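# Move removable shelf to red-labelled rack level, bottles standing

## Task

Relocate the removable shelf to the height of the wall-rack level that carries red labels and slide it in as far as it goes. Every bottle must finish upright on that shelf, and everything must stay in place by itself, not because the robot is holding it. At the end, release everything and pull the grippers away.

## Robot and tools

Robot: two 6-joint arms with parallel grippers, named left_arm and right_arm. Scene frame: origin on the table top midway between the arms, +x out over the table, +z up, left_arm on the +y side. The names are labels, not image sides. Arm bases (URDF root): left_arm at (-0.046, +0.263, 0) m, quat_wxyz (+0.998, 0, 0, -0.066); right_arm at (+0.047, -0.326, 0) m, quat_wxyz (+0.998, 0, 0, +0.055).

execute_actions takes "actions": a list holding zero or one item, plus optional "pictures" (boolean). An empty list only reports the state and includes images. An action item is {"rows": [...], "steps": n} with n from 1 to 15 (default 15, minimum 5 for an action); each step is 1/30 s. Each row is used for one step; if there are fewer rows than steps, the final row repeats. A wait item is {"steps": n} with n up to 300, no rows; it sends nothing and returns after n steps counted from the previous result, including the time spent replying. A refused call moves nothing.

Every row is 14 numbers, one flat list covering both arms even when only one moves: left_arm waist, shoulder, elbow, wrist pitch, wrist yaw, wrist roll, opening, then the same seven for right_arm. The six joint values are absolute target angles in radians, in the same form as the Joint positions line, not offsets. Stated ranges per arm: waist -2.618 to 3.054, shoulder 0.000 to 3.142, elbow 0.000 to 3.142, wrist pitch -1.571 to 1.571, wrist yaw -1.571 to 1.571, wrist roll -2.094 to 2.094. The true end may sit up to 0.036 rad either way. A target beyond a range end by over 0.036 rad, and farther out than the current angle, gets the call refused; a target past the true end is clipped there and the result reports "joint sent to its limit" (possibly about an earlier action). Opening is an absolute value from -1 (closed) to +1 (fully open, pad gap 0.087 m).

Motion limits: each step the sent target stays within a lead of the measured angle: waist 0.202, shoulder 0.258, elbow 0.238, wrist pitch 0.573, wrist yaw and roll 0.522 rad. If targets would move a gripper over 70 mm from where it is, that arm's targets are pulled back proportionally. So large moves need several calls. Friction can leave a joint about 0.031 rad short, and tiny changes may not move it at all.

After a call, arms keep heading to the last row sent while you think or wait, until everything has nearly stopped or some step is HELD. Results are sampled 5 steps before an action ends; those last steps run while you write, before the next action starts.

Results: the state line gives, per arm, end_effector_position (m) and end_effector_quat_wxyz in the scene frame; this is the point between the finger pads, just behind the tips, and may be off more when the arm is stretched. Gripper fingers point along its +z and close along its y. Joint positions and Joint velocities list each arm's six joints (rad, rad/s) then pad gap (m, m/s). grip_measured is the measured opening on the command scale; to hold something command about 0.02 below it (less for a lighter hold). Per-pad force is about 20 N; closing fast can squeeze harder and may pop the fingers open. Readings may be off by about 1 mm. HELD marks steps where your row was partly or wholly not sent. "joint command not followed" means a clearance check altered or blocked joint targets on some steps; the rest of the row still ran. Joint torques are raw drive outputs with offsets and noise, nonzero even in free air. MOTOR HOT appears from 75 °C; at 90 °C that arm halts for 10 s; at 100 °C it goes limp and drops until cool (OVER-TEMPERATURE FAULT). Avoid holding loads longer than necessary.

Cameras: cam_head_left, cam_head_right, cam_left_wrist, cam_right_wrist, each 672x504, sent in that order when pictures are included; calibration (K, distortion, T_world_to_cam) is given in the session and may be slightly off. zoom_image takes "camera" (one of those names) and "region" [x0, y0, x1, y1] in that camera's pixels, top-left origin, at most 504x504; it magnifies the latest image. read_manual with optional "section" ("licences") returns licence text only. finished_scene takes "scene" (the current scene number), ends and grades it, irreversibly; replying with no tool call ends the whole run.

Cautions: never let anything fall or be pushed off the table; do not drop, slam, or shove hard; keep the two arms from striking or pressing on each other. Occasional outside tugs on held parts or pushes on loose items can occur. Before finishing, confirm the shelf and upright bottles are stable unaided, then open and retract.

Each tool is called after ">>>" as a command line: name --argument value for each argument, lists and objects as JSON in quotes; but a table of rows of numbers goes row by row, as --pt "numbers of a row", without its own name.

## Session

>>> execute_actions --actions '[]'

Scene clock: 0.00 s of 6000.00 s.
left_arm: end_effector_position=(+0.3322, +0.2108, +0.3590) grip_measured=+1.000 end_effector_quat_wxyz=(+0.706, +0.046, +0.705, -0.055) | right_arm: end_effector_position=(+0.4292, -0.2775, +0.3533) grip_measured=+0.991 end_effector_quat_wxyz=(+0.702, -0.047, +0.710, +0.043)
Joint positions: left_arm=[ 0.002  1.044  1.037  0.009  0.013 -0.012  0.087] | right_arm=[ 0.014  1.057  1.034  0.011 -0.004 -0.005  0.087]
Joint velocities: left_arm=[ 0.012 -0.022 -0.007 -0.037 -0.037  0.022  0.   ] | right_arm=[-0.002 -0.007 -0.007 -0.007  0.007  0.022  0.   ]
Joint torques (N m, as the arm reports them, + toward a larger angle): no reading

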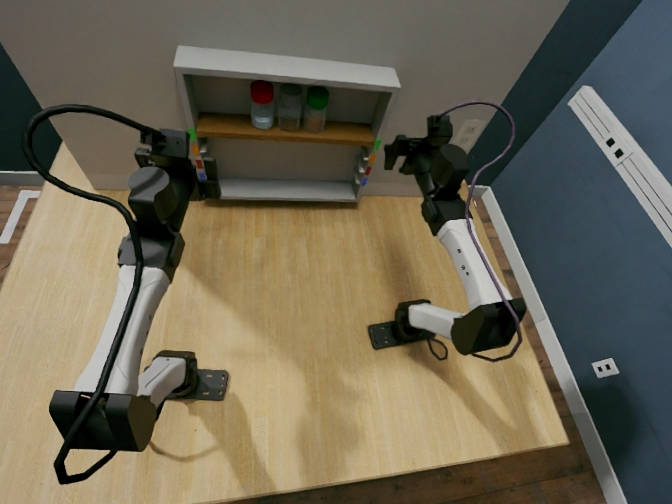

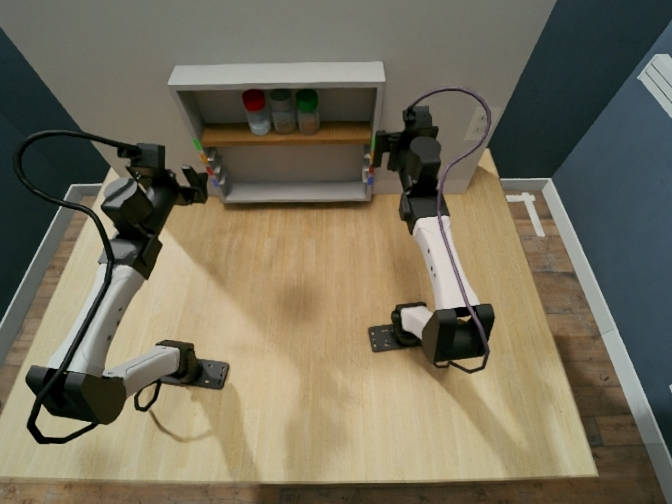

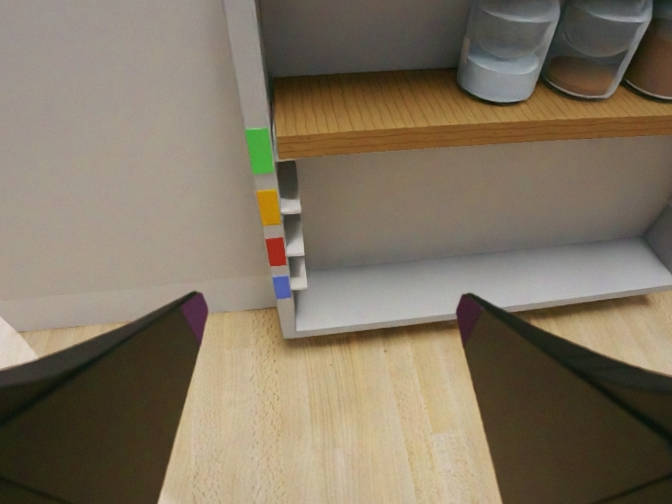

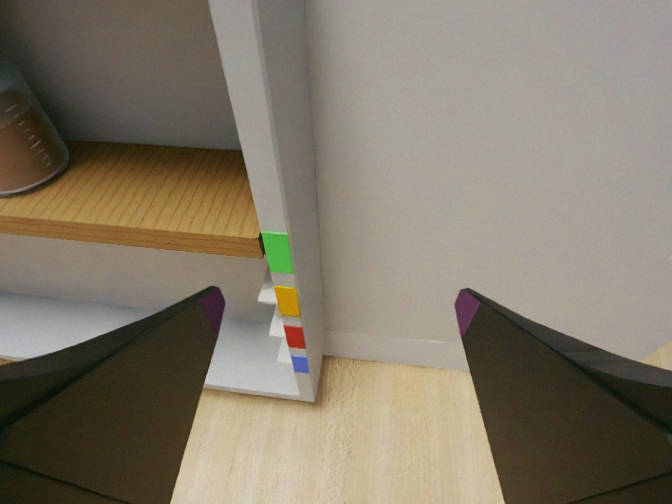

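>>> execute_actions --actions '[{"rows":[[0,1.053,1.037,0.02,0.007,-0.04,1,0.025,1.06,1.03,0.02,0.01,0.03,1],[-0.008,1.071,1.035,0.04,-0.005,-0.11,1,0.05,1.066,1.02,0.04,0.04,0.1,1],[-0.018,1.098,1.033,0.07,-0.023,-0.2,1,0.085,1.076,1.005,0.07,0.085,0.19,1],[-0.029,1.13,1.031,0.105,-0.044,-0.3,1,0.125,1.088,0.985,0.1,0.135,0.29,1],[-0.042,1.166,1.028,0.145,-0.069,-0.4,1,0.17,1.103,0.965,0.14,0.19,0.39,1],[-0.057,1.206,1.025,0.19,-0.096,-0.5,1,0.215,1.12,0.943,0.185,0.25,0.49,1],[-0.071,1.247,1.023,0.235,-0.123,-0.6,1,0.26,1.138,0.92,0.23,0.305,0.59,1],[-0.086,1.288,1.02,0.28,-0.15,-0.7,1,0.305,1.156,0.897,0.27,0.36,0.69,1],[-0.1,1.328,1.017,0.325,-0.177,-0.8,1,0.345,1.174,0.874,0.315,0.415,0.79,1],[-0.115,1.365,1.014,0.37,-0.204,-0.9,1,0.385,1.192,0.851,0.355,0.465,0.89,1],[-0.128,1.398,1.011,0.41,-0.229,-1.0,1,0.42,1.208,0.83,0.395,0.51,0.99,1],[-0.14,1.428,1.009,0.445,-0.25,-1.1,1,0.45,1.223,0.813,0.43,0.55,1.09,1],[-0.15,1.454,1.007,0.475,-0.268,-1.2,1,0.475,1.237,0.798,0.455,0.58,1.19,1],[-0.156,1.476,1.006,0.495,-0.28,-1.3,1,0.49,1.249,0.787,0.475,0.597,1.29,1],[-0.159,1.495,1.008,0.51,-0.287,-1.39,1,0.495,1.259,0.782,0.49,0.603,1.38,1]],"steps":15}]'

>>> execute_actions --actions '[{"rows":[[-0.157,1.509,1.022,0.51,-0.284,-1.47,0.95,0.489,1.271,0.795,0.494,0.596,1.46,0.95],[-0.153,1.523,1.036,0.51,-0.28,-1.53,0.9,0.481,1.284,0.807,0.498,0.587,1.52,0.9],[-0.149,1.537,1.05,0.51,-0.276,-1.57,0.85,0.473,1.297,0.818,0.502,0.578,1.56,0.85],[-0.146,1.551,1.064,0.51,-0.272,-1.59,0.8,0.465,1.31,0.828,0.506,0.569,1.575,0.8],[-0.142,1.564,1.078,0.509,-0.268,-1.6,0.8,0.457,1.323,0.838,0.51,0.56,1.582,0.8],[-0.139,1.577,1.092,0.508,-0.264,-1.6,0.8,0.449,1.336,0.848,0.514,0.551,1.582,0.8],[-0.135,1.59,1.106,0.507,-0.26,-1.6,0.8,0.441,1.349,0.858,0.518,0.542,1.582,0.8],[-0.132,1.603,1.12,0.505,-0.256,-1.6,0.8,0.433,1.362,0.869,0.521,0.533,1.582,0.8],[-0.128,1.616,1.134,0.503,-0.252,-1.6,0.8,0.425,1.375,0.88,0.524,0.524,1.582,0.8],[-0.125,1.629,1.147,0.5,-0.248,-1.6,0.8,0.417,1.388,0.891,0.527,0.515,1.582,0.8],[-0.121,1.642,1.161,0.496,-0.245,-1.6,0.8,0.409,1.401,0.901,0.53,0.506,1.582,0.8],[-0.118,1.6555,1.174,0.491,-0.242,-1.6,0.8,0.402,1.415,0.912,0.533,0.498,1.582,0.8]],"steps":12}]'

>>> execute_actions --actions '[{"rows":[[-0.116,1.669,1.19,0.486,-0.24,-1.6,0.75,0.396,1.428,0.924,0.535,0.492,1.582,0.75],[-0.113,1.683,1.206,0.482,-0.237,-1.6,0.7,0.39,1.442,0.936,0.537,0.486,1.582,0.7],[-0.111,1.697,1.223,0.479,-0.235,-1.6,0.65,0.385,1.455,0.949,0.539,0.48,1.582,0.65],[-0.108,1.711,1.239,0.476,-0.232,-1.6,0.6,0.379,1.469,0.961,0.541,0.474,1.582,0.6],[-0.106,1.725,1.255,0.474,-0.23,-1.6,0.55,0.373,1.482,0.973,0.542,0.468,1.582,0.55],[-0.103,1.739,1.272,0.472,-0.227,-1.6,0.5,0.367,1.496,0.985,0.543,0.462,1.582,0.5],[-0.101,1.753,1.288,0.47,-0.225,-1.6,0.45,0.361,1.509,0.998,0.544,0.457,1.582,0.45],[-0.098,1.766,1.303,0.468,-0.223,-1.6,0.4,0.356,1.521,1.009,0.545,0.452,1.582,0.4],[-0.096,1.778,1.317,0.466,-0.221,-1.6,0.35,0.351,1.533,1.02,0.546,0.448,1.582,0.35],[-0.094,1.789,1.33,0.465,-0.219,-1.6,0.3,0.346,1.544,1.029,0.547,0.445,1.582,0.3],[-0.093,1.798,1.341,0.464,-0.218,-1.6,0.25,0.342,1.553,1.037,0.547,0.443,1.582,0.25],[-0.092,1.805,1.349,0.463,-0.217,-1.6,0.2,0.339,1.559,1.043,0.547,0.442,1.582,0.2],[-0.091,1.81,1.354,0.463,-0.217,-1.6,0.2,0.337,1.564,1.047,0.547,0.441,1.582,0.2],[-0.09,1.813,1.358,0.463,-0.217,-1.6,0.2,0.336,1.567,1.05,0.547,0.441,1.582,0.2]],"steps":15}]'

>>> execute_actions --actions '[{"steps":12}]' --pictures true

Scene clock: 2.50 s of 6000.00 s.
left_arm: end_effector_position=(+0.3869, +0.1664, +0.3290) grip_measured=+1.000 end_effector_quat_wxyz=(+0.668, -0.148, +0.696, -0.220) | right_arm: end_effector_position=(+0.4326, -0.1836, +0.3229) grip_measured=+0.991 end_effector_quat_wxyz=(+0.668, +0.127, +0.696, +0.231)
Joint positions: left_arm=[-0.082  1.268  1.037  0.22  -0.106 -0.529  0.087] | right_arm=[0.305 1.139 0.923 0.214 0.264 0.515 0.087]
Joint velocities: left_arm=[-0.403  1.37   0.002  0.974 -0.579 -2.469  0.   ] | right_arm=[ 1.189  0.657 -0.735  0.93   1.282  2.469  0.   ]
Joint torques (N m, as the arm reports them, + toward a larger angle): left_arm=[-0.46 -3.99  5.54  1.76  0.02  0.06] | right_arm=[ 0.65 -2.55  6.03  1.83  0.05 -0.08]
Steps of this call (steps 1 to 65: nothing new was sent; steps 66 to 75: the first 10 steps of this action). Readings (joint positions):
66: left_arm=[0.002 1.044 1.037 0.009 0.013 -0.015] | right_arm=[0.014 1.057 1.034 0.011 -0.003 -0.002]
67: left_arm=[0.002 1.044 1.037 0.010 0.011 -0.028] | right_arm=[0.017 1.057 1.034 0.012 0.003 0.013]
69: left_arm=[-0.006 1.058 1.037 0.034 -0.002 -0.099] | right_arm=[0.055 1.060 1.031 0.032 0.039 0.084]
73: left_arm=[-0.053 1.177 1.037 0.151 -0.064 -0.363] | right_arm=[0.218 1.098 0.971 0.147 0.177 0.349]
75: the state above

Scene clock: 2.90 s of 6000.00 s.
left_arm: end_effector_position=(+0.4483, +0.1233, +0.2927) grip_measured=+0.801 end_effector_quat_wxyz=(+0.512, -0.468, +0.553, -0.461) | right_arm: end_effector_position=(+0.4467, -0.1285, +0.2882) grip_measured=+0.801 end_effector_quat_wxyz=(+0.518, +0.453, +0.559, +0.462)
Joint positions: left_arm=[-0.149  1.559  1.053  0.454 -0.25  -1.448  0.079] | right_arm=[0.468 1.315 0.816 0.456 0.531 1.43  0.079]
Joint velocities: left_arm=[ 0.066  0.33   0.422  0.227 -0.022 -0.96  -0.002] | right_arm=[-0.217  0.354  0.242  0.344  0.022  1.004 -0.001]
Joint torques (N m, as the arm reports them, + toward a larger angle): left_arm=[ 1.49 -6.89  8.96  1.92 -0.11  0.06] | right_arm=[-1.3  -3.78 10.35  2.01  0.14 -0.08]
Steps of this call (steps 1 to 5: the last 5 steps of your previous action; steps 6 to 12: the first 7 steps of this action). Readings (joint positions):
6: left_arm=[-0.149 1.482 1.021 0.390 -0.220 -1.078] | right_arm=[0.479 1.253 0.803 0.368 0.482 1.065]
7: left_arm=[-0.152 1.501 1.021 0.406 -0.229 -1.164] | right_arm=[0.482 1.266 0.802 0.383 0.499 1.151]
9: left_arm=[-0.152 1.527 1.023 0.432 -0.243 -1.310] | right_arm=[0.481 1.285 0.802 0.419 0.523 1.295]
12: the state above

Scene clock: 3.40 s of 6000.00 s.
left_arm: end_effector_position=(+0.5057, +0.1291, +0.3173) grip_measured=+0.325 end_effector_quat_wxyz=(+0.496, -0.502, +0.496, -0.506) | right_arm: end_effector_position=(+0.5072, -0.1365, +0.3054) grip_measured=+0.325 end_effector_quat_wxyz=(+0.501, +0.498, +0.502, +0.499)
Joint positions: left_arm=[-0.106  1.754  1.283  0.476 -0.234 -1.586  0.058] | right_arm=[0.366 1.513 0.987 0.525 0.476 1.565 0.058]
Joint velocities: left_arm=[ 0.046  0.359  0.383  0.022  0.051 -0.095 -0.045] | right_arm=[-0.164  0.339  0.315  0.037 -0.095  0.066 -0.044]
Joint torques (N m, as the arm reports them, + toward a larger angle): left_arm=[ 1.17 -8.73  8.84  1.65  0.09  0.03] | right_arm=[-1.21 -5.63 10.03  1.97 -0.06 -0.05]
Steps of this call (steps 1 to 5: the last 5 steps of your previous action; steps 6 to 15: the first 10 steps of this action). Readings (joint positions):
6: left_arm=[-0.128 1.626 1.145 0.478 -0.250 -1.554] | right_arm=[0.419 1.393 0.880 0.499 0.521 1.534]
7: left_arm=[-0.125 1.639 1.160 0.478 -0.249 -1.562] | right_arm=[0.412 1.406 0.892 0.503 0.517 1.541]
9: left_arm=[-0.120 1.667 1.191 0.478 -0.246 -1.572] | right_arm=[0.400 1.434 0.916 0.511 0.507 1.552]
13: left_arm=[-0.110 1.727 1.254 0.477 -0.238 -1.584] | right_arm=[0.377 1.488 0.964 0.521 0.486 1.562]
15: the state above

Scene clock: 3.80 s of 6000.00 s.
left_arm: end_effector_position=(+0.5182, +0.1292, +0.3162) grip_measured=+0.200 end_effector_quat_wxyz=(+0.494, -0.503, +0.495, -0.508) | right_arm: end_effector_position=(+0.5200, -0.1370, +0.3038) grip_measured=+0.200 end_effector_quat_wxyz=(+0.499, +0.499, +0.502, +0.500)
Joint positions: left_arm=[-0.098  1.8    1.334  0.471 -0.224 -1.591  0.052] | right_arm=[0.347 1.557 1.024 0.53  0.454 1.57  0.052]
Joint velocities: left_arm=[-0.002 -0.027  0.017  0.037 -0.051 -0.007 -0.   ] | right_arm=[-0.007 -0.007  0.027 -0.022  0.037 -0.007 -0.001]
Joint torques (N m, as the arm reports them, + toward a larger angle): left_arm=[ 1.07 -9.16  8.71  1.62  0.09  0.02] | right_arm=[-1.11 -5.8  10.32  1.96 -0.1  -0.06]
Kept back: nothing.
Steps of this call (steps 1 to 5: the last 5 steps of your previous action; steps 6 to 12: the robot went on to your last target). Readings (joint positions):
1: left_arm=[-0.104 1.767 1.297 0.475 -0.232 -1.588] | right_arm=[0.362 1.524 0.997 0.526 0.472 1.566]
2: left_arm=[-0.102 1.777 1.309 0.474 -0.230 -1.588] | right_arm=[0.357 1.534 1.006 0.527 0.468 1.567]
4: left_arm=[-0.099 1.792 1.325 0.473 -0.228 -1.589] | right_arm=[0.350 1.549 1.017 0.529 0.462 1.568]
8: left_arm=[-0.098 1.800 1.332 0.471 -0.225 -1.591] | right_arm=[0.347 1.557 1.022 0.529 0.456 1.569]
12: the state above
camera_calibration (this result's frames):
cam_left_wrist: T_world_to_cam=[[0.00287086, 0.0241056, 0.999705, -0.323644], [-0.776517, -0.629856, 0.0174175, 0.495555], [0.63009, -0.776338, 0.0169102, -0.09086], [0, 0, 0, 1]] pos_world=[0.442986, 0.249392, 0.316454]
cam_right_wrist: T_world_to_cam=[[0.00732262, 0.00132717, -0.999972, 0.300445], [-0.769316, 0.63885, -0.00478568, 0.510728], [0.638826, 0.76933, 0.00569907, -0.0901396], [0, 0, 0, 1]] pos_world=[0.448295, -0.25733, 0.303395]

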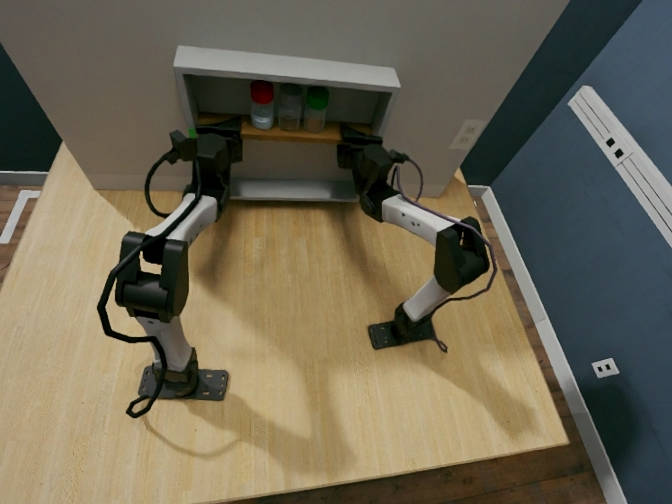

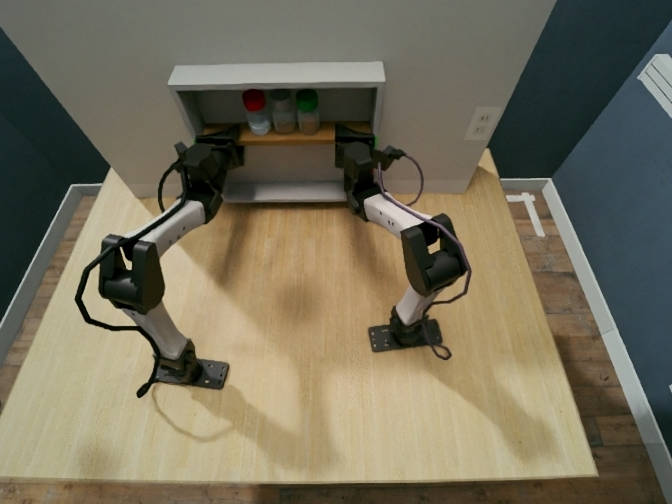

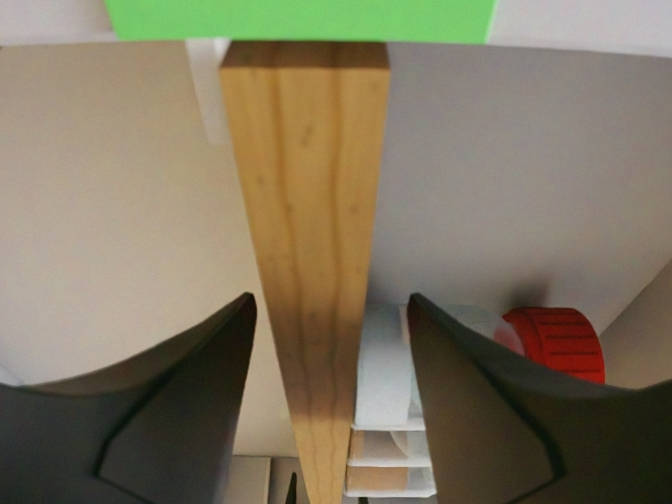

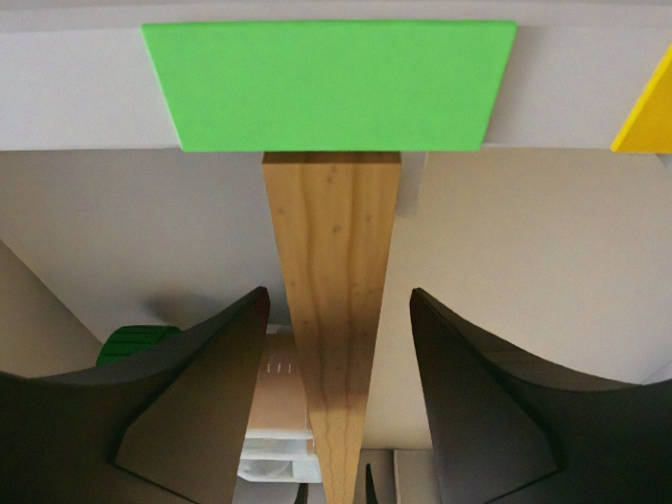

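>>> execute_actions --actions '[{"rows":[[-0.09,1.817,1.358,0.47,-0.217,-1.6,0.05,0.336,1.567,1.05,0.547,0.441,1.582,0.05],[-0.09,1.82,1.358,0.475,-0.217,-1.6,-0.1,0.336,1.567,1.05,0.547,0.441,1.582,-0.1],[-0.09,1.82,1.358,0.475,-0.217,-1.6,-0.25,0.336,1.567,1.05,0.547,0.441,1.582,-0.25],[-0.09,1.82,1.358,0.475,-0.217,-1.6,-0.37,0.336,1.567,1.05,0.547,0.441,1.582,-0.37],[-0.09,1.82,1.358,0.475,-0.217,-1.6,-0.45,0.336,1.567,1.05,0.547,0.441,1.582,-0.45],[-0.09,1.82,1.358,0.475,-0.217,-1.6,-0.5,0.336,1.567,1.05,0.547,0.441,1.582,-0.5],[-0.09,1.82,1.358,0.475,-0.217,-1.6,-0.53,0.336,1.567,1.05,0.547,0.441,1.582,-0.53],[-0.09,1.82,1.358,0.475,-0.217,-1.6,-0.56,0.336,1.567,1.05,0.547,0.441,1.582,-0.56],[-0.092,1.82,1.358,0.475,-0.22,-1.595,-0.58,0.34,1.567,1.05,0.547,0.446,1.577,-0.58],[-0.095,1.815,1.358,0.475,-0.222,-1.591,-0.6,0.344,1.563,1.05,0.547,0.45,1.572,-0.6],[-0.098,1.81,1.358,0.475,-0.224,-1.591,-0.62,0.347,1.56,1.05,0.547,0.453,1.572,-0.62],[-0.098,1.805,1.358,0.475,-0.224,-1.591,-0.64,0.347,1.557,1.05,0.547,0.453,1.572,-0.65]],"steps":14}]'

>>> execute_actions --actions '[{"rows":[[-0.098,1.8,1.359,0.495,-0.224,-1.591,-0.64,0.347,1.553,1.051,0.562,0.453,1.572,-0.65],[-0.098,1.795,1.36,0.515,-0.224,-1.591,-0.64,0.347,1.549,1.052,0.58,0.453,1.572,-0.65],[-0.098,1.79,1.361,0.535,-0.224,-1.591,-0.64,0.347,1.545,1.053,0.598,0.453,1.572,-0.65],[-0.098,1.785,1.362,0.555,-0.224,-1.591,-0.64,0.347,1.541,1.054,0.616,0.453,1.572,-0.65],[-0.098,1.78,1.363,0.572,-0.224,-1.591,-0.64,0.347,1.537,1.055,0.632,0.453,1.572,-0.65],[-0.098,1.775,1.364,0.587,-0.224,-1.591,-0.64,0.347,1.533,1.056,0.647,0.453,1.572,-0.65],[-0.098,1.77,1.365,0.6,-0.224,-1.591,-0.64,0.347,1.53,1.057,0.66,0.453,1.572,-0.65],[-0.098,1.765,1.366,0.612,-0.224,-1.591,-0.64,0.347,1.527,1.057,0.672,0.453,1.572,-0.65]],"steps":15}]'

>>> execute_actions --actions '[{"steps":8}]' --pictures true

Scene clock: 4.87 s of 6000.00 s.
left_arm: end_effector_position=(+0.5189, +0.1289, +0.3137) grip_measured=-0.568 end_effector_quat_wxyz=(+0.493, -0.504, +0.497, -0.507) | right_arm: end_effector_position=(+0.5199, -0.1367, +0.3041) grip_measured=-0.568 end_effector_quat_wxyz=(+0.499, +0.499, +0.502, +0.500)
Joint positions: left_arm=[-0.098  1.804  1.334  0.469 -0.224 -1.591  0.019] | right_arm=[0.347 1.557 1.024 0.531 0.452 1.57  0.019]
Joint velocities: left_arm=[ 0.022  0.027  0.002 -0.051 -0.037 -0.051 -0.02 ] | right_arm=[-0.007 -0.017  0.012 -0.051 -0.007 -0.037 -0.021]
Joint torques (N m, as the arm reports them, + toward a larger angle): left_arm=[ 0.95 -9.11  8.75  1.75  0.07  0.08] | right_arm=[-0.7  -6.03 10.18  1.99 -0.05 -0.12]
Steps of this call (steps 1 to 23: the robot went on to your last target; steps 24 to 32: the first 9 steps of this action). Readings (joint positions):
24: left_arm=[-0.098 1.800 1.334 0.471 -0.224 -1.591] | right_arm=[0.347 1.557 1.024 0.531 0.452 1.570]
25: left_arm=[-0.098 1.800 1.334 0.471 -0.224 -1.591] | right_arm=[0.347 1.557 1.024 0.531 0.452 1.570]
27: left_arm=[-0.098 1.800 1.334 0.471 -0.224 -1.591] | right_arm=[0.347 1.557 1.024 0.531 0.452 1.570]
31: left_arm=[-0.098 1.802 1.334 0.469 -0.224 -1.591] | right_arm=[0.347 1.557 1.024 0.531 0.452 1.570]
32: the state above

Scene clock: 5.37 s of 6000.00 s.
left_arm: end_effector_position=(+0.5189, +0.1289, +0.3164) grip_measured=-0.596 end_effector_quat_wxyz=(+0.497, -0.500, +0.494, -0.509) | right_arm: end_effector_position=(+0.5199, -0.1367, +0.3066) grip_measured=-0.609 end_effector_quat_wxyz=(+0.501, +0.497, +0.500, +0.503)
Joint positions: left_arm=[-0.098  1.804  1.334  0.482 -0.224 -1.586  0.018] | right_arm=[0.347 1.557 1.024 0.542 0.452 1.566 0.017]
Joint velocities: left_arm=[-0.007 -0.007 -0.002 -0.037 -0.037 -0.022  0.001] | right_arm=[-0.002 -0.022 -0.002 -0.022  0.022  0.037 -0.   ]
Joint torques (N m, as the arm reports them, + toward a larger angle): left_arm=[  0.47 -13.37   9.37   2.96   0.03   0.08] | right_arm=[ 0.06 -8.8  10.73  3.11  0.02 -0.11]
Steps of this call (steps 1 to 5: the last 5 steps of your previous action; steps 6 to 15: the first 10 steps of this action). Readings (joint positions):
6: left_arm=[-0.098 1.804 1.334 0.471 -0.224 -1.591] | right_arm=[0.347 1.557 1.024 0.532 0.452 1.570]
7: left_arm=[-0.098 1.804 1.334 0.472 -0.224 -1.591] | right_arm=[0.347 1.557 1.024 0.534 0.452 1.570]
9: left_arm=[-0.098 1.804 1.334 0.475 -0.224 -1.590] | right_arm=[0.347 1.557 1.024 0.537 0.452 1.570]
13: left_arm=[-0.098 1.804 1.334 0.481 -0.224 -1.587] | right_arm=[0.347 1.557 1.024 0.542 0.452 1.567]
15: the state above

Scene clock: 5.63 s of 6000.00 s.
left_arm: end_effector_position=(+0.5189, +0.1289, +0.3164) grip_measured=-0.596 end_effector_quat_wxyz=(+0.497, -0.500, +0.494, -0.509) | right_arm: end_effector_position=(+0.5199, -0.1367, +0.3066) grip_measured=-0.609 end_effector_quat_wxyz=(+0.501, +0.496, +0.500, +0.503)
Joint positions: left_arm=[-0.098  1.804  1.334  0.482 -0.224 -1.586  0.018] | right_arm=[0.347 1.557 1.024 0.542 0.452 1.565 0.017]
Joint velocities: left_arm=[-0.022  0.002  0.002 -0.022 -0.007  0.051  0.   ] | right_arm=[ 0.012 -0.012  0.012  0.037  0.007 -0.007 -0.002]
Joint torques (N m, as the arm reports them, + toward a larger angle): left_arm=[  0.48 -13.31   9.36   2.99   0.03   0.07] | right_arm=[ 0.06 -8.78 10.84  3.12  0.07 -0.08]
Kept back: nothing.
Steps of this call (steps 1 to 5: the last 5 steps of your previous action; steps 6 to 8: the robot went on to your last target). Readings (joint positions):
1: left_arm=[-0.098 1.804 1.334 0.482 -0.224 -1.586] | right_arm=[0.347 1.557 1.024 0.542 0.452 1.566]
2: left_arm=[-0.098 1.804 1.334 0.482 -0.224 -1.586] | right_arm=[0.347 1.557 1.024 0.542 0.452 1.565]
4: left_arm=[-0.098 1.804 1.334 0.482 -0.224 -1.586] | right_arm=[0.347 1.557 1.024 0.542 0.452 1.565]
8: the state above
camera_calibration (this result's frames):
cam_left_wrist: T_world_to_cam=[[-0.0034544, 0.0210014, 0.999773, -0.320151], [-0.777062, -0.629335, 0.010535, 0.498337], [0.629414, -0.77685, 0.0184934, -0.0916828], [0, 0, 0, 1]] pos_world=[0.44384, 0.249121, 0.316524]
cam_right_wrist: T_world_to_cam=[[0.0179487, 0.00236772, -0.999836, 0.297803], [-0.770192, 0.637693, -0.0123161, 0.513124], [0.637559, 0.770287, 0.0132694, -0.0918451], [0, 0, 0, 1]] pos_world=[0.448416, -0.257174, 0.305293]

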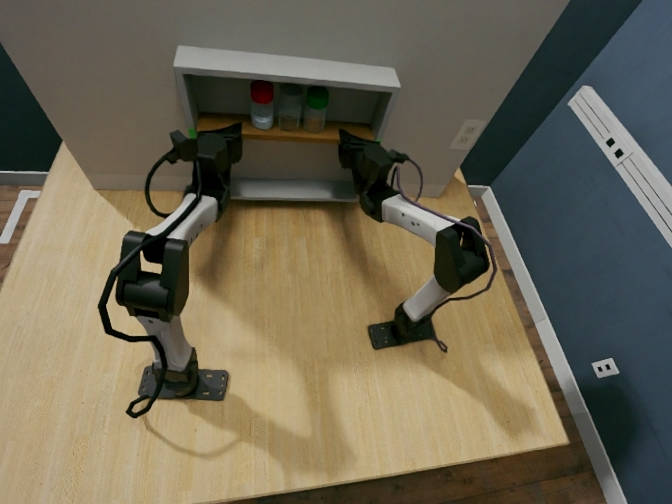

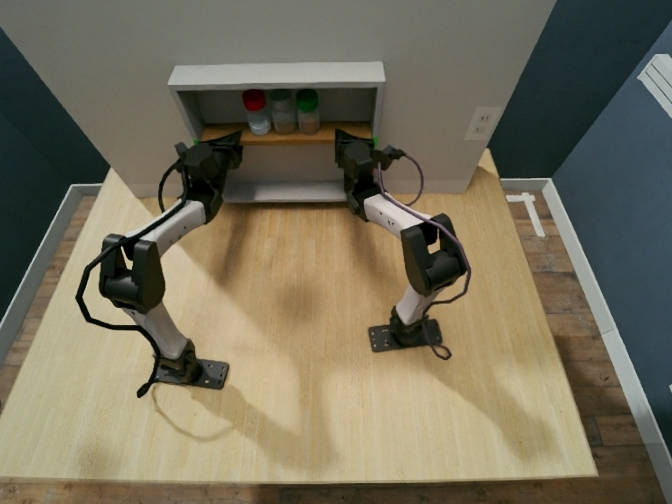

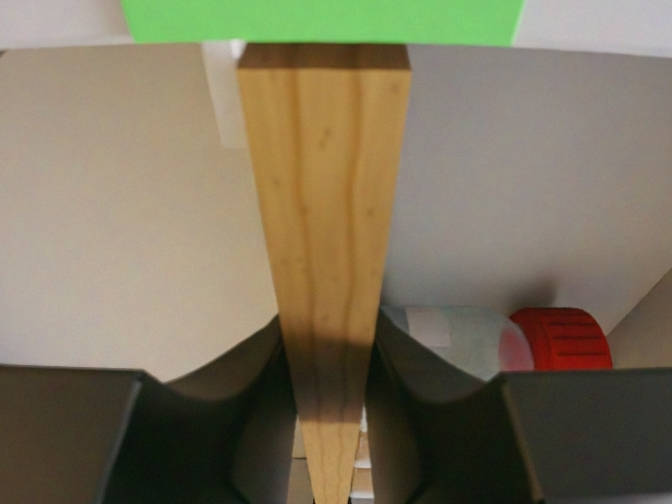

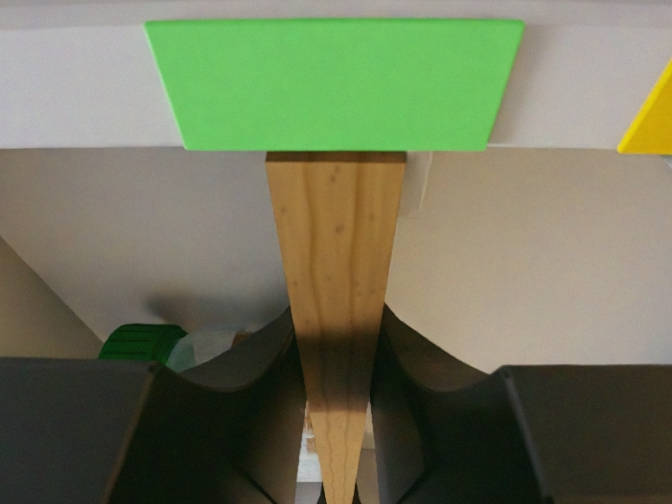

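>>> execute_actions --actions '[{"rows":[[-0.102,1.753,1.358,0.609,-0.228,-1.589,-0.64,0.353,1.517,1.048,0.662,0.459,1.568,-0.65],[-0.106,1.742,1.35,0.607,-0.232,-1.589,-0.64,0.359,1.508,1.036,0.652,0.468,1.568,-0.65],[-0.108,1.735,1.338,0.607,-0.234,-1.589,-0.64,0.362,1.501,1.027,0.648,0.474,1.568,-0.65],[-0.11,1.725,1.326,0.607,-0.236,-1.589,-0.64,0.366,1.491,1.018,0.644,0.48,1.568,-0.65],[-0.112,1.712,1.311,0.607,-0.239,-1.589,-0.64,0.371,1.479,1.007,0.64,0.486,1.568,-0.65],[-0.114,1.697,1.294,0.607,-0.242,-1.589,-0.64,0.377,1.465,0.995,0.636,0.493,1.568,-0.65],[-0.117,1.681,1.276,0.607,-0.245,-1.589,-0.64,0.383,1.449,0.982,0.632,0.5,1.568,-0.65],[-0.12,1.664,1.258,0.607,-0.248,-1.589,-0.64,0.39,1.433,0.969,0.628,0.506,1.568,-0.65],[-0.123,1.647,1.24,0.607,-0.251,-1.589,-0.64,0.397,1.417,0.956,0.624,0.513,1.568,-0.65],[-0.126,1.631,1.223,0.607,-0.253,-1.589,-0.64,0.404,1.401,0.944,0.621,0.519,1.568,-0.65],[-0.128,1.616,1.207,0.607,-0.255,-1.589,-0.64,0.41,1.387,0.932,0.618,0.524,1.568,-0.65],[-0.13,1.603,1.194,0.607,-0.257,-1.589,-0.64,0.415,1.375,0.923,0.616,0.527,1.568,-0.65],[-0.132,1.593,1.183,0.607,-0.258,-1.589,-0.64,0.419,1.365,0.915,0.615,0.529,1.568,-0.65],[-0.133,1.586,1.176,0.607,-0.259,-1.589,-0.64,0.422,1.358,0.91,0.6145,0.531,1.568,-0.65],[-0.134,1.5815,1.171,0.607,-0.259,-1.589,-0.64,0.424,1.354,0.9065,0.6145,0.531,1.568,-0.65]],"steps":15}]'

>>> execute_actions --actions '[{"steps":11}]' --pictures true

Scene clock: 6.90 s of 6000.00 s.
left_arm: end_effector_position=(+0.4957, +0.1290, +0.3166) grip_measured=-0.596 end_effector_quat_wxyz=(+0.496, -0.501, +0.496, -0.507) | right_arm: end_effector_position=(+0.4964, -0.1369, +0.3078) grip_measured=-0.609 end_effector_quat_wxyz=(+0.501, +0.497, +0.502, +0.501)
Joint positions: left_arm=[-0.112  1.719  1.239  0.486 -0.238 -1.586  0.018] | right_arm=[0.379 1.474 0.955 0.523 0.485 1.564 0.017]
Joint velocities: left_arm=[-0.095 -0.51  -0.549  0.066 -0.066 -0.051  0.001] | right_arm=[ 0.193 -0.501 -0.393 -0.11   0.168 -0.022 -0.   ]
Joint torques (N m, as the arm reports them, + toward a larger angle): left_arm=[ -0.33 -13.78   8.25   2.91   0.01   0.08] | right_arm=[ 1.33 -9.14  8.95  2.97  0.07 -0.1 ]
Steps of this call (steps 1 to 15: the robot went on to your last target; steps 16 to 28: nothing new was sent; steps 29 to 38: the first 10 steps of this action). Readings (joint positions):
29: left_arm=[-0.098 1.804 1.334 0.482 -0.224 -1.586] | right_arm=[0.347 1.557 1.024 0.542 0.452 1.565]
30: left_arm=[-0.098 1.804 1.334 0.482 -0.224 -1.586] | right_arm=[0.347 1.557 1.024 0.542 0.453 1.565]
32: left_arm=[-0.099 1.802 1.331 0.483 -0.225 -1.586] | right_arm=[0.349 1.552 1.022 0.539 0.456 1.564]
36: left_arm=[-0.106 1.754 1.276 0.486 -0.232 -1.586] | right_arm=[0.366 1.507 0.982 0.531 0.473 1.564]
38: the state above

Scene clock: 7.27 s of 6000.00 s.
left_arm: end_effector_position=(+0.4726, +0.1290, +0.3239) grip_measured=-0.596 end_effector_quat_wxyz=(+0.498, -0.499, +0.493, -0.510) | right_arm: end_effector_position=(+0.4742, -0.1370, +0.3140) grip_measured=-0.609 end_effector_quat_wxyz=(+0.502, +0.495, +0.499, +0.505)
Joint positions: left_arm=[-0.127  1.632  1.161  0.487 -0.253 -1.584  0.018] | right_arm=[0.413 1.392 0.9   0.507 0.517 1.562 0.017]
Joint velocities: left_arm=[ 0.002 -0.012 -0.007 -0.051 -0.081 -0.022  0.   ] | right_arm=[-0.017 -0.012  0.012 -0.066 -0.007 -0.022 -0.001]
Joint torques (N m, as the arm reports them, + toward a larger angle): left_arm=[ -0.17 -12.46   7.62   2.89  -0.04   0.  ] | right_arm=[ 1.02 -8.02  8.68  2.94  0.18 -0.12]
Kept back: nothing.
Steps of this call (steps 1 to 5: the last 5 steps of your previous action; steps 6 to 11: the robot went on to your last target). Readings (joint positions):
1: left_arm=[-0.114 1.702 1.221 0.486 -0.241 -1.586] | right_arm=[0.386 1.457 0.943 0.518 0.491 1.564]
2: left_arm=[-0.117 1.685 1.204 0.486 -0.243 -1.586] | right_arm=[0.393 1.441 0.931 0.515 0.497 1.564]
4: left_arm=[-0.122 1.657 1.178 0.486 -0.248 -1.586] | right_arm=[0.404 1.414 0.912 0.510 0.507 1.564]
8: left_arm=[-0.127 1.632 1.161 0.486 -0.253 -1.584] | right_arm=[0.413 1.392 0.900 0.508 0.516 1.562]
11: the state above
camera_calibration (this result's frames):
cam_left_wrist: T_world_to_cam=[[-0.00781439, 0.0198312, 0.999773, -0.32564], [-0.777079, -0.629371, 0.00641024, 0.463649], [0.629355, -0.776852, 0.0203285, -0.0630976], [0, 0, 0, 1]] pos_world=[0.397458, 0.249248, 0.323877]
cam_right_wrist: T_world_to_cam=[[0.0233124, 0.00310582, -0.999723, 0.303588], [-0.771798, 0.635666, -0.0160226, 0.479853], [0.63544, 0.771958, 0.0172159, -0.0625442], [0, 0, 0, 1]] pos_world=[0.403015, -0.257687, 0.312269]

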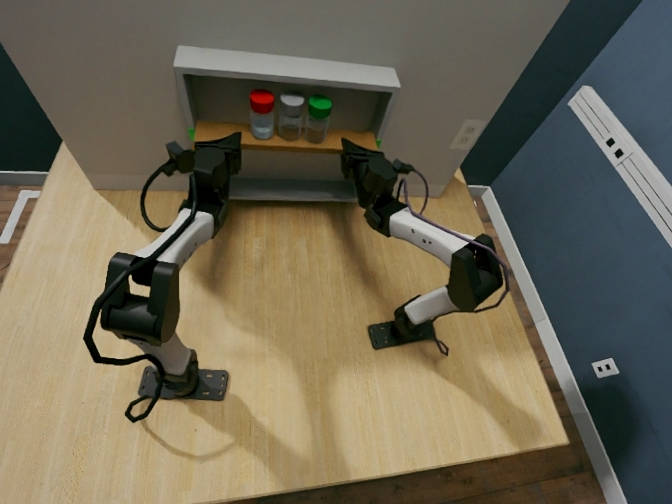

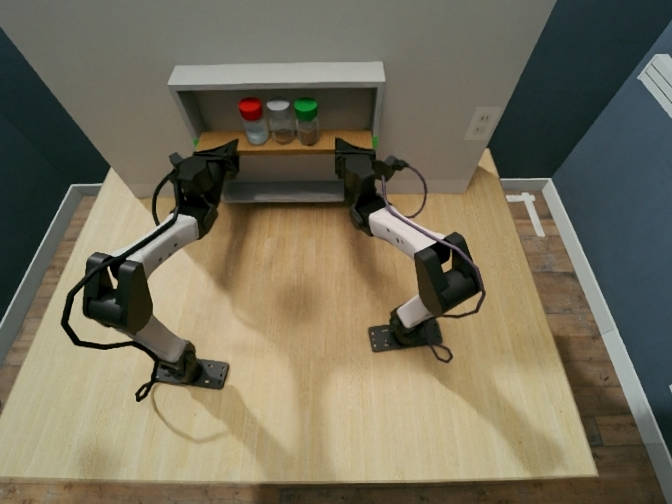

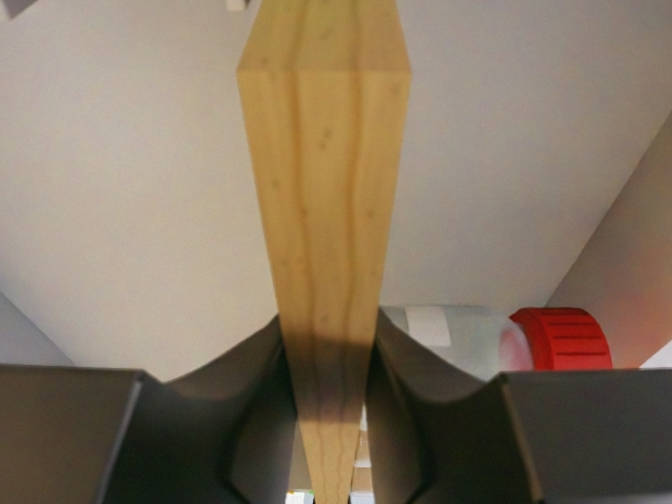

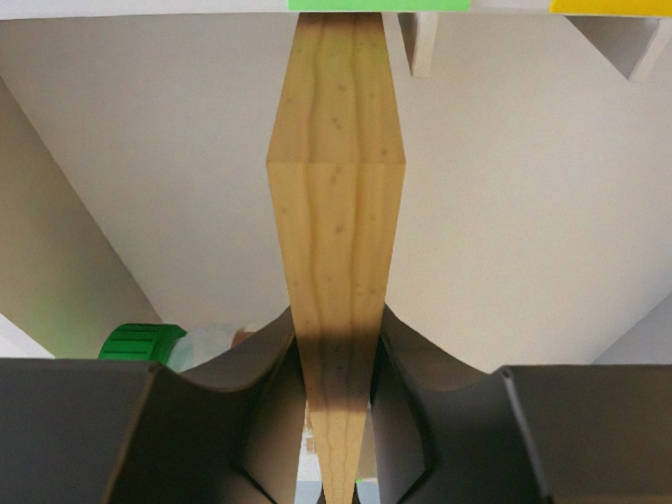

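>>> execute_actions --actions '[]'

Scene clock: 8.43 s of 6000.00 s.
left_arm: end_effector_position=(+0.4726, +0.1290, +0.3238) grip_measured=-0.596 end_effector_quat_wxyz=(+0.498, -0.499, +0.494, -0.509) | right_arm: end_effector_position=(+0.4742, -0.1370, +0.3138) grip_measured=-0.609 end_effector_quat_wxyz=(+0.502, +0.495, +0.499, +0.505)
Joint positions: left_arm=[-0.127  1.632  1.161  0.487 -0.253 -1.583  0.018] | right_arm=[0.413 1.392 0.9   0.505 0.517 1.562 0.017]
Joint velocities: left_arm=[ 0.002  0.002 -0.007  0.007  0.022 -0.022 -0.001] | right_arm=[-0.007 -0.007  0.002 -0.007 -0.051 -0.022 -0.   ]
Joint torques (N m, as the arm reports them, + toward a larger angle): left_arm=[ -0.05 -12.53   7.75   2.88  -0.03   0.06] | right_arm=[ 1.03 -8.02  8.72  2.87  0.19 -0.12]
Kept back: nothing.
Steps of this call (steps 1 to 30: the robot went on to your last target; steps 31 to 35: nothing new was sent). Readings (joint positions):
1: left_arm=[-0.127 1.632 1.161 0.487 -0.253 -1.583] | right_arm=[0.413 1.392 0.900 0.505 0.517 1.562]
2: left_arm=[-0.127 1.632 1.161 0.487 -0.253 -1.583] | right_arm=[0.413 1.392 0.900 0.505 0.517 1.562]
4: left_arm=[-0.127 1.632 1.161 0.487 -0.253 -1.583] | right_arm=[0.413 1.392 0.900 0.505 0.517 1.562]
8: left_arm=[-0.127 1.632 1.161 0.487 -0.253 -1.583] | right_arm=[0.413 1.392 0.900 0.505 0.517 1.562]
35: the state above
All arms were judged still, so your last target was given up. Only a new action makes them travel on or press farther. Fingers that are still opening or closing keep moving.
camera_calibration (this result's frames):
cam_left_wrist: T_world_to_cam=[[-0.00745337, 0.0185892, 0.999799, -0.325515], [-0.777065, -0.629392, 0.00590934, 0.46381], [0.629376, -0.776866, 0.0191361, -0.0627191], [0, 0, 0, 1]] pos_world=[0.397458, 0.249245, 0.323909]
cam_right_wrist: T_world_to_cam=[[0.0223218, 0.00253328, -0.999748, 0.303704], [-0.771814, 0.635656, -0.0156219, 0.47973], [0.635456, 0.771968, 0.0161442, -0.0622131], [0, 0, 0, 1]] pos_world=[0.403017, -0.257686, 0.312126]

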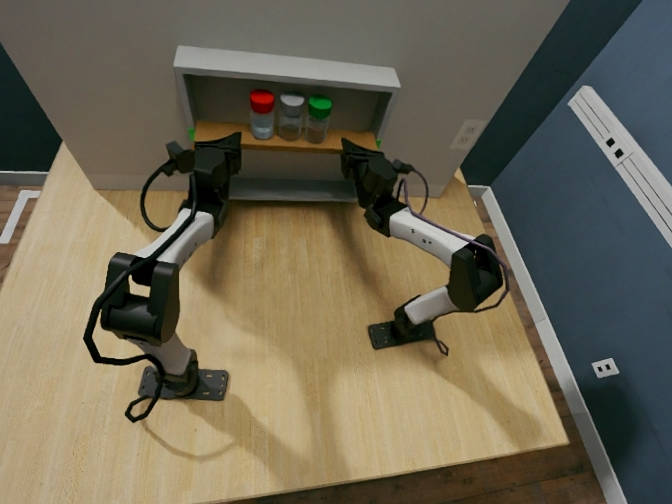

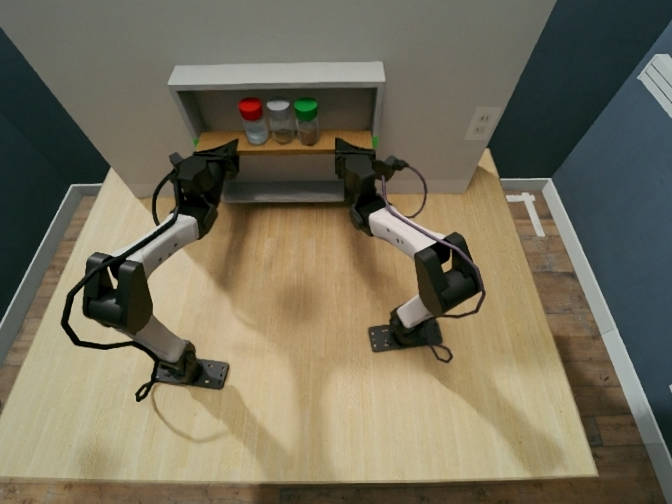

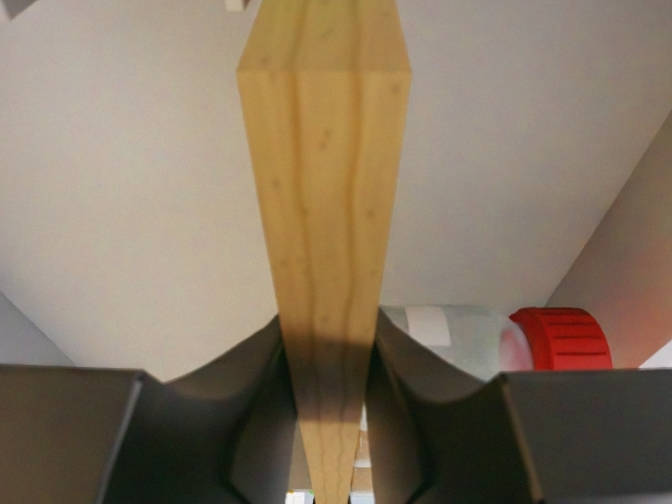

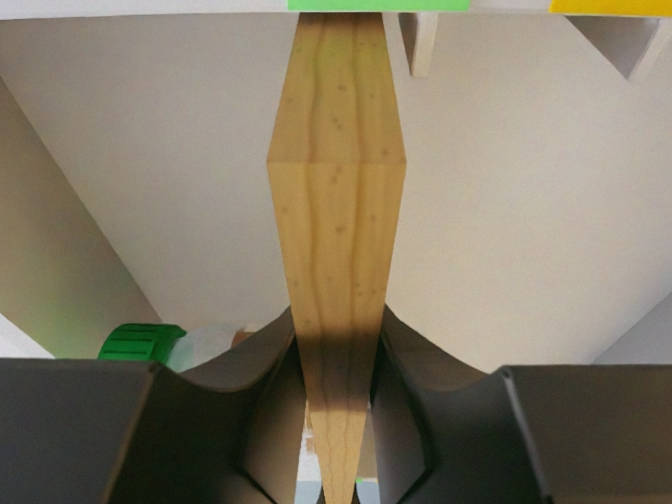

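>>> execute_actions --actions '[{"rows":[ [-0.1351,1.5768,1.1662,0.607,-0.2619,-1.589,-0.64,0.4266,1.3494,0.9031,0.6111,0.5379,1.568,-0.65], [-0.1369,1.5691,1.1583,0.607,-0.2644,-1.589,-0.64,0.4309,1.3418,0.8974,0.6080,0.5440,1.568,-0.65], [-0.1394,1.5582,1.1472,0.607,-0.2673,-1.589,-0.64,0.4370,1.3312,0.8894,0.6046,0.5509,1.568,-0.65], [-0.1423,1.5457,1.1344,0.607,-0.2702,-1.589,-0.64,0.4439,1.3190,0.8803,0.6012,0.5578,1.568,-0.65], [-0.1452,1.5333,1.1217,0.607,-0.2730,-1.589,-0.64,0.4508,1.3069,0.8712,0.5977,0.5647,1.568,-0.65], [-0.1480,1.5209,1.1090,0.607,-0.2759,-1.589,-0.64,0.4577,1.2947,0.8620,0.5943,0.5717,1.568,-0.65], [-0.1509,1.5084,1.0963,0.607,-0.2788,-1.589,-0.64,0.4647,1.2826,0.8529,0.5908,0.5786,1.568,-0.65], [-0.1538,1.4960,1.0836,0.607,-0.2817,-1.589,-0.64,0.4716,1.2704,0.8438,0.5874,0.5855,1.568,-0.65], [-0.1567,1.4835,1.0708,0.607,-0.2846,-1.589,-0.64,0.4785,1.2582,0.8347,0.5840,0.5924,1.568,-0.65], [-0.1596,1.4711,1.0581,0.607,-0.2874,-1.589,-0.64,0.4854,1.2461,0.8256,0.5805,0.5993,1.568,-0.65], [-0.1624,1.4587,1.0454,0.607,-0.2903,-1.589,-0.64,0.4923,1.2339,0.8164,0.5771,0.6063,1.568,-0.65], [-0.1653,1.4462,1.0327,0.607,-0.2925,-1.589,-0.64,0.4993,1.2218,0.8073,0.5745,0.6114,1.568,-0.65], [-0.1675,1.4369,1.0231,0.607,-0.2939,-1.589,-0.64,0.5044,1.2126,0.8005,0.5728,0.6149,1.568,-0.65], [-0.1689,1.4307,1.0168,0.607,-0.295,-1.589,-0.64,0.5079,1.2066,0.7959,0.5715,0.6175,1.568,-0.65], [-0.170,1.426,1.012,0.607,-0.295,-1.589,-0.64,0.5105,1.202,0.7925,0.5715,0.6175,1.568,-0.65]],"steps":15}]'

>>> execute_actions --actions '[{"steps":12}]' --pictures true

Scene clock: 10.03 s of 6000.00 s.
left_arm: end_effector_position=(+0.4494, +0.1293, +0.3166) grip_measured=-0.596 end_effector_quat_wxyz=(+0.495, -0.502, +0.497, -0.505) | right_arm: end_effector_position=(+0.4500, -0.1368, +0.3084) grip_measured=-0.609 end_effector_quat_wxyz=(+0.501, +0.496, +0.503, +0.499)
Joint positions: left_arm=[-0.145  1.551  1.063  0.488 -0.272 -1.585  0.018] | right_arm=[0.46  1.31  0.83  0.48  0.566 1.562 0.017]
Joint velocities: left_arm=[-0.081 -0.393 -0.349  0.051 -0.081 -0.007 -0.   ] | right_arm=[ 0.183 -0.398 -0.256 -0.051  0.212  0.037  0.   ]
Joint torques (N m, as the arm reports them, + toward a larger angle): left_arm=[ -0.14 -12.01   8.41   2.86   0.     0.08] | right_arm=[ 1.4  -7.46  9.02  2.89  0.06 -0.12]
Steps of this call (steps 1 to 38: nothing new was sent; steps 39 to 48: the first 10 steps of this action). Readings (joint positions):
39: left_arm=[-0.127 1.632 1.161 0.487 -0.253 -1.583] | right_arm=[0.413 1.392 0.900 0.505 0.517 1.562]
40: left_arm=[-0.127 1.632 1.159 0.487 -0.253 -1.583] | right_arm=[0.415 1.391 0.900 0.505 0.519 1.562]
42: left_arm=[-0.130 1.622 1.144 0.488 -0.257 -1.583] | right_arm=[0.421 1.380 0.889 0.502 0.526 1.562]
46: left_arm=[-0.139 1.577 1.089 0.488 -0.267 -1.584] | right_arm=[0.447 1.335 0.848 0.487 0.552 1.562]
48: the state above

Scene clock: 10.43 s of 6000.00 s.
left_arm: end_effector_position=(+0.4291, +0.1291, +0.3227) grip_measured=-0.596 end_effector_quat_wxyz=(+0.498, -0.499, +0.494, -0.509) | right_arm: end_effector_position=(+0.4304, -0.1374, +0.3135) grip_measured=-0.609 end_effector_quat_wxyz=(+0.502, +0.495, +0.499, +0.504)
Joint positions: left_arm=[-0.162  1.474  1.001  0.488 -0.288 -1.583  0.018] | right_arm=[0.499 1.237 0.786 0.466 0.603 1.56  0.017]
Joint velocities: left_arm=[ 0.017 -0.012 -0.002 -0.022  0.037 -0.037 -0.   ] | right_arm=[-0.002 -0.017  0.002 -0.037 -0.095 -0.051 -0.   ]
Joint torques (N m, as the arm reports them, + toward a larger angle): left_arm=[ -0.06 -10.58   7.8    2.84  -0.04   0.02] | right_arm=[ 1.08 -6.62  8.66  2.82  0.13 -0.1 ]
Kept back: nothing.
Steps of this call (steps 1 to 5: the last 5 steps of your previous action; steps 6 to 12: the robot went on to your last target). Readings (joint positions):
1: left_arm=[-0.148 1.537 1.051 0.488 -0.275 -1.585] | right_arm=[0.467 1.296 0.821 0.478 0.573 1.562]
2: left_arm=[-0.151 1.523 1.039 0.488 -0.278 -1.585] | right_arm=[0.474 1.283 0.813 0.475 0.579 1.562]
4: left_arm=[-0.157 1.497 1.018 0.488 -0.283 -1.585] | right_arm=[0.487 1.259 0.797 0.471 0.591 1.562]
8: left_arm=[-0.162 1.474 1.001 0.488 -0.288 -1.584] | right_arm=[0.499 1.237 0.786 0.469 0.602 1.561]
12: the state above
camera_calibration (this result's frames):
cam_left_wrist: T_world_to_cam=[[-0.00729911, 0.0195039, 0.999783, -0.324902], [-0.777071, -0.629378, 0.00660482, 0.42982], [0.629371, -0.776854, 0.0197498, -0.0355147], [0, 0, 0, 1]] pos_world=[0.353981, 0.249266, 0.322694]
cam_right_wrist: T_world_to_cam=[[0.022615, 0.00229354, -0.999742, 0.30424], [-0.771072, 0.636547, -0.015982, 0.446089], [0.636346, 0.771234, 0.016164, -0.0346048], [0, 0, 0, 1]] pos_world=[0.359107, -0.257966, 0.31185]

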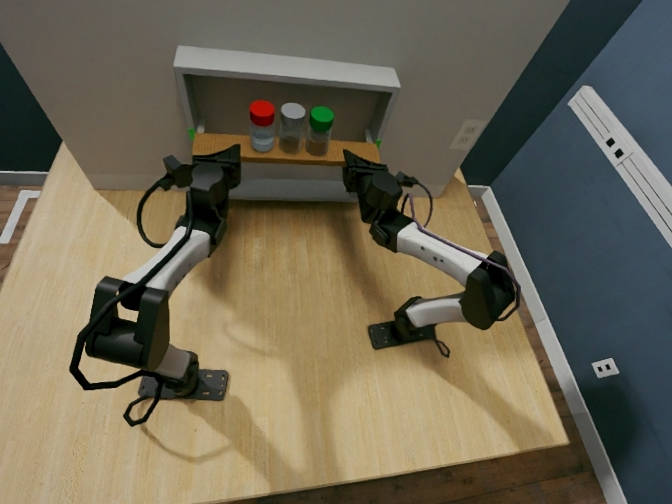

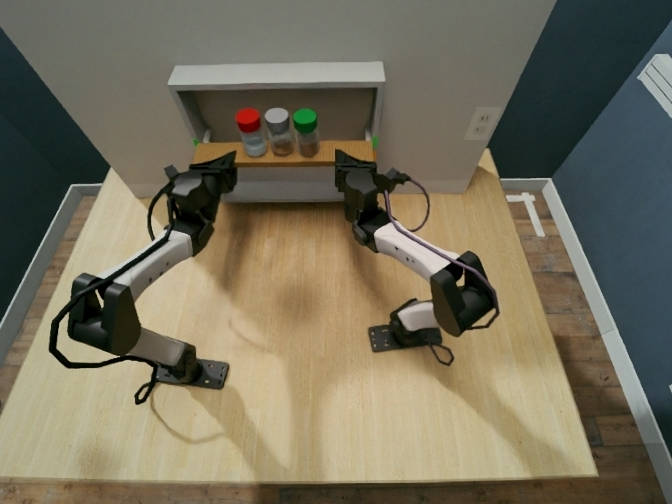

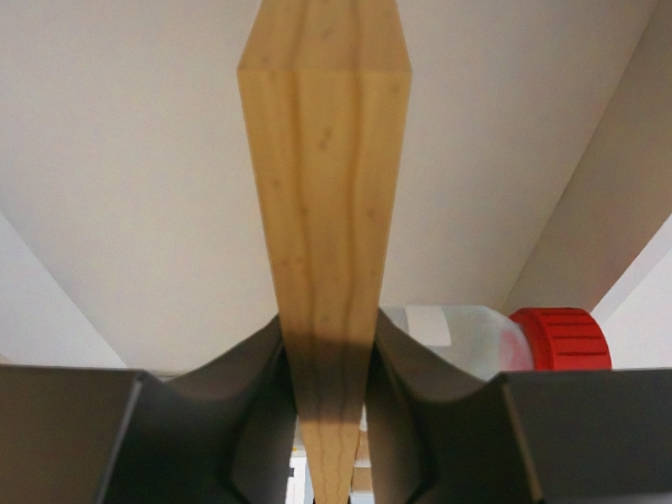

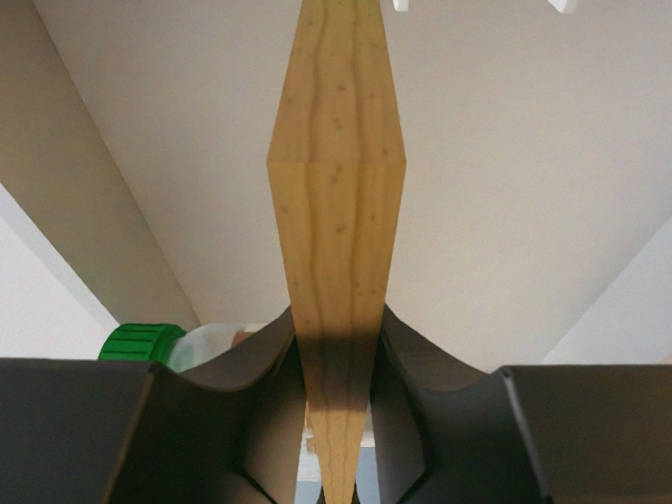

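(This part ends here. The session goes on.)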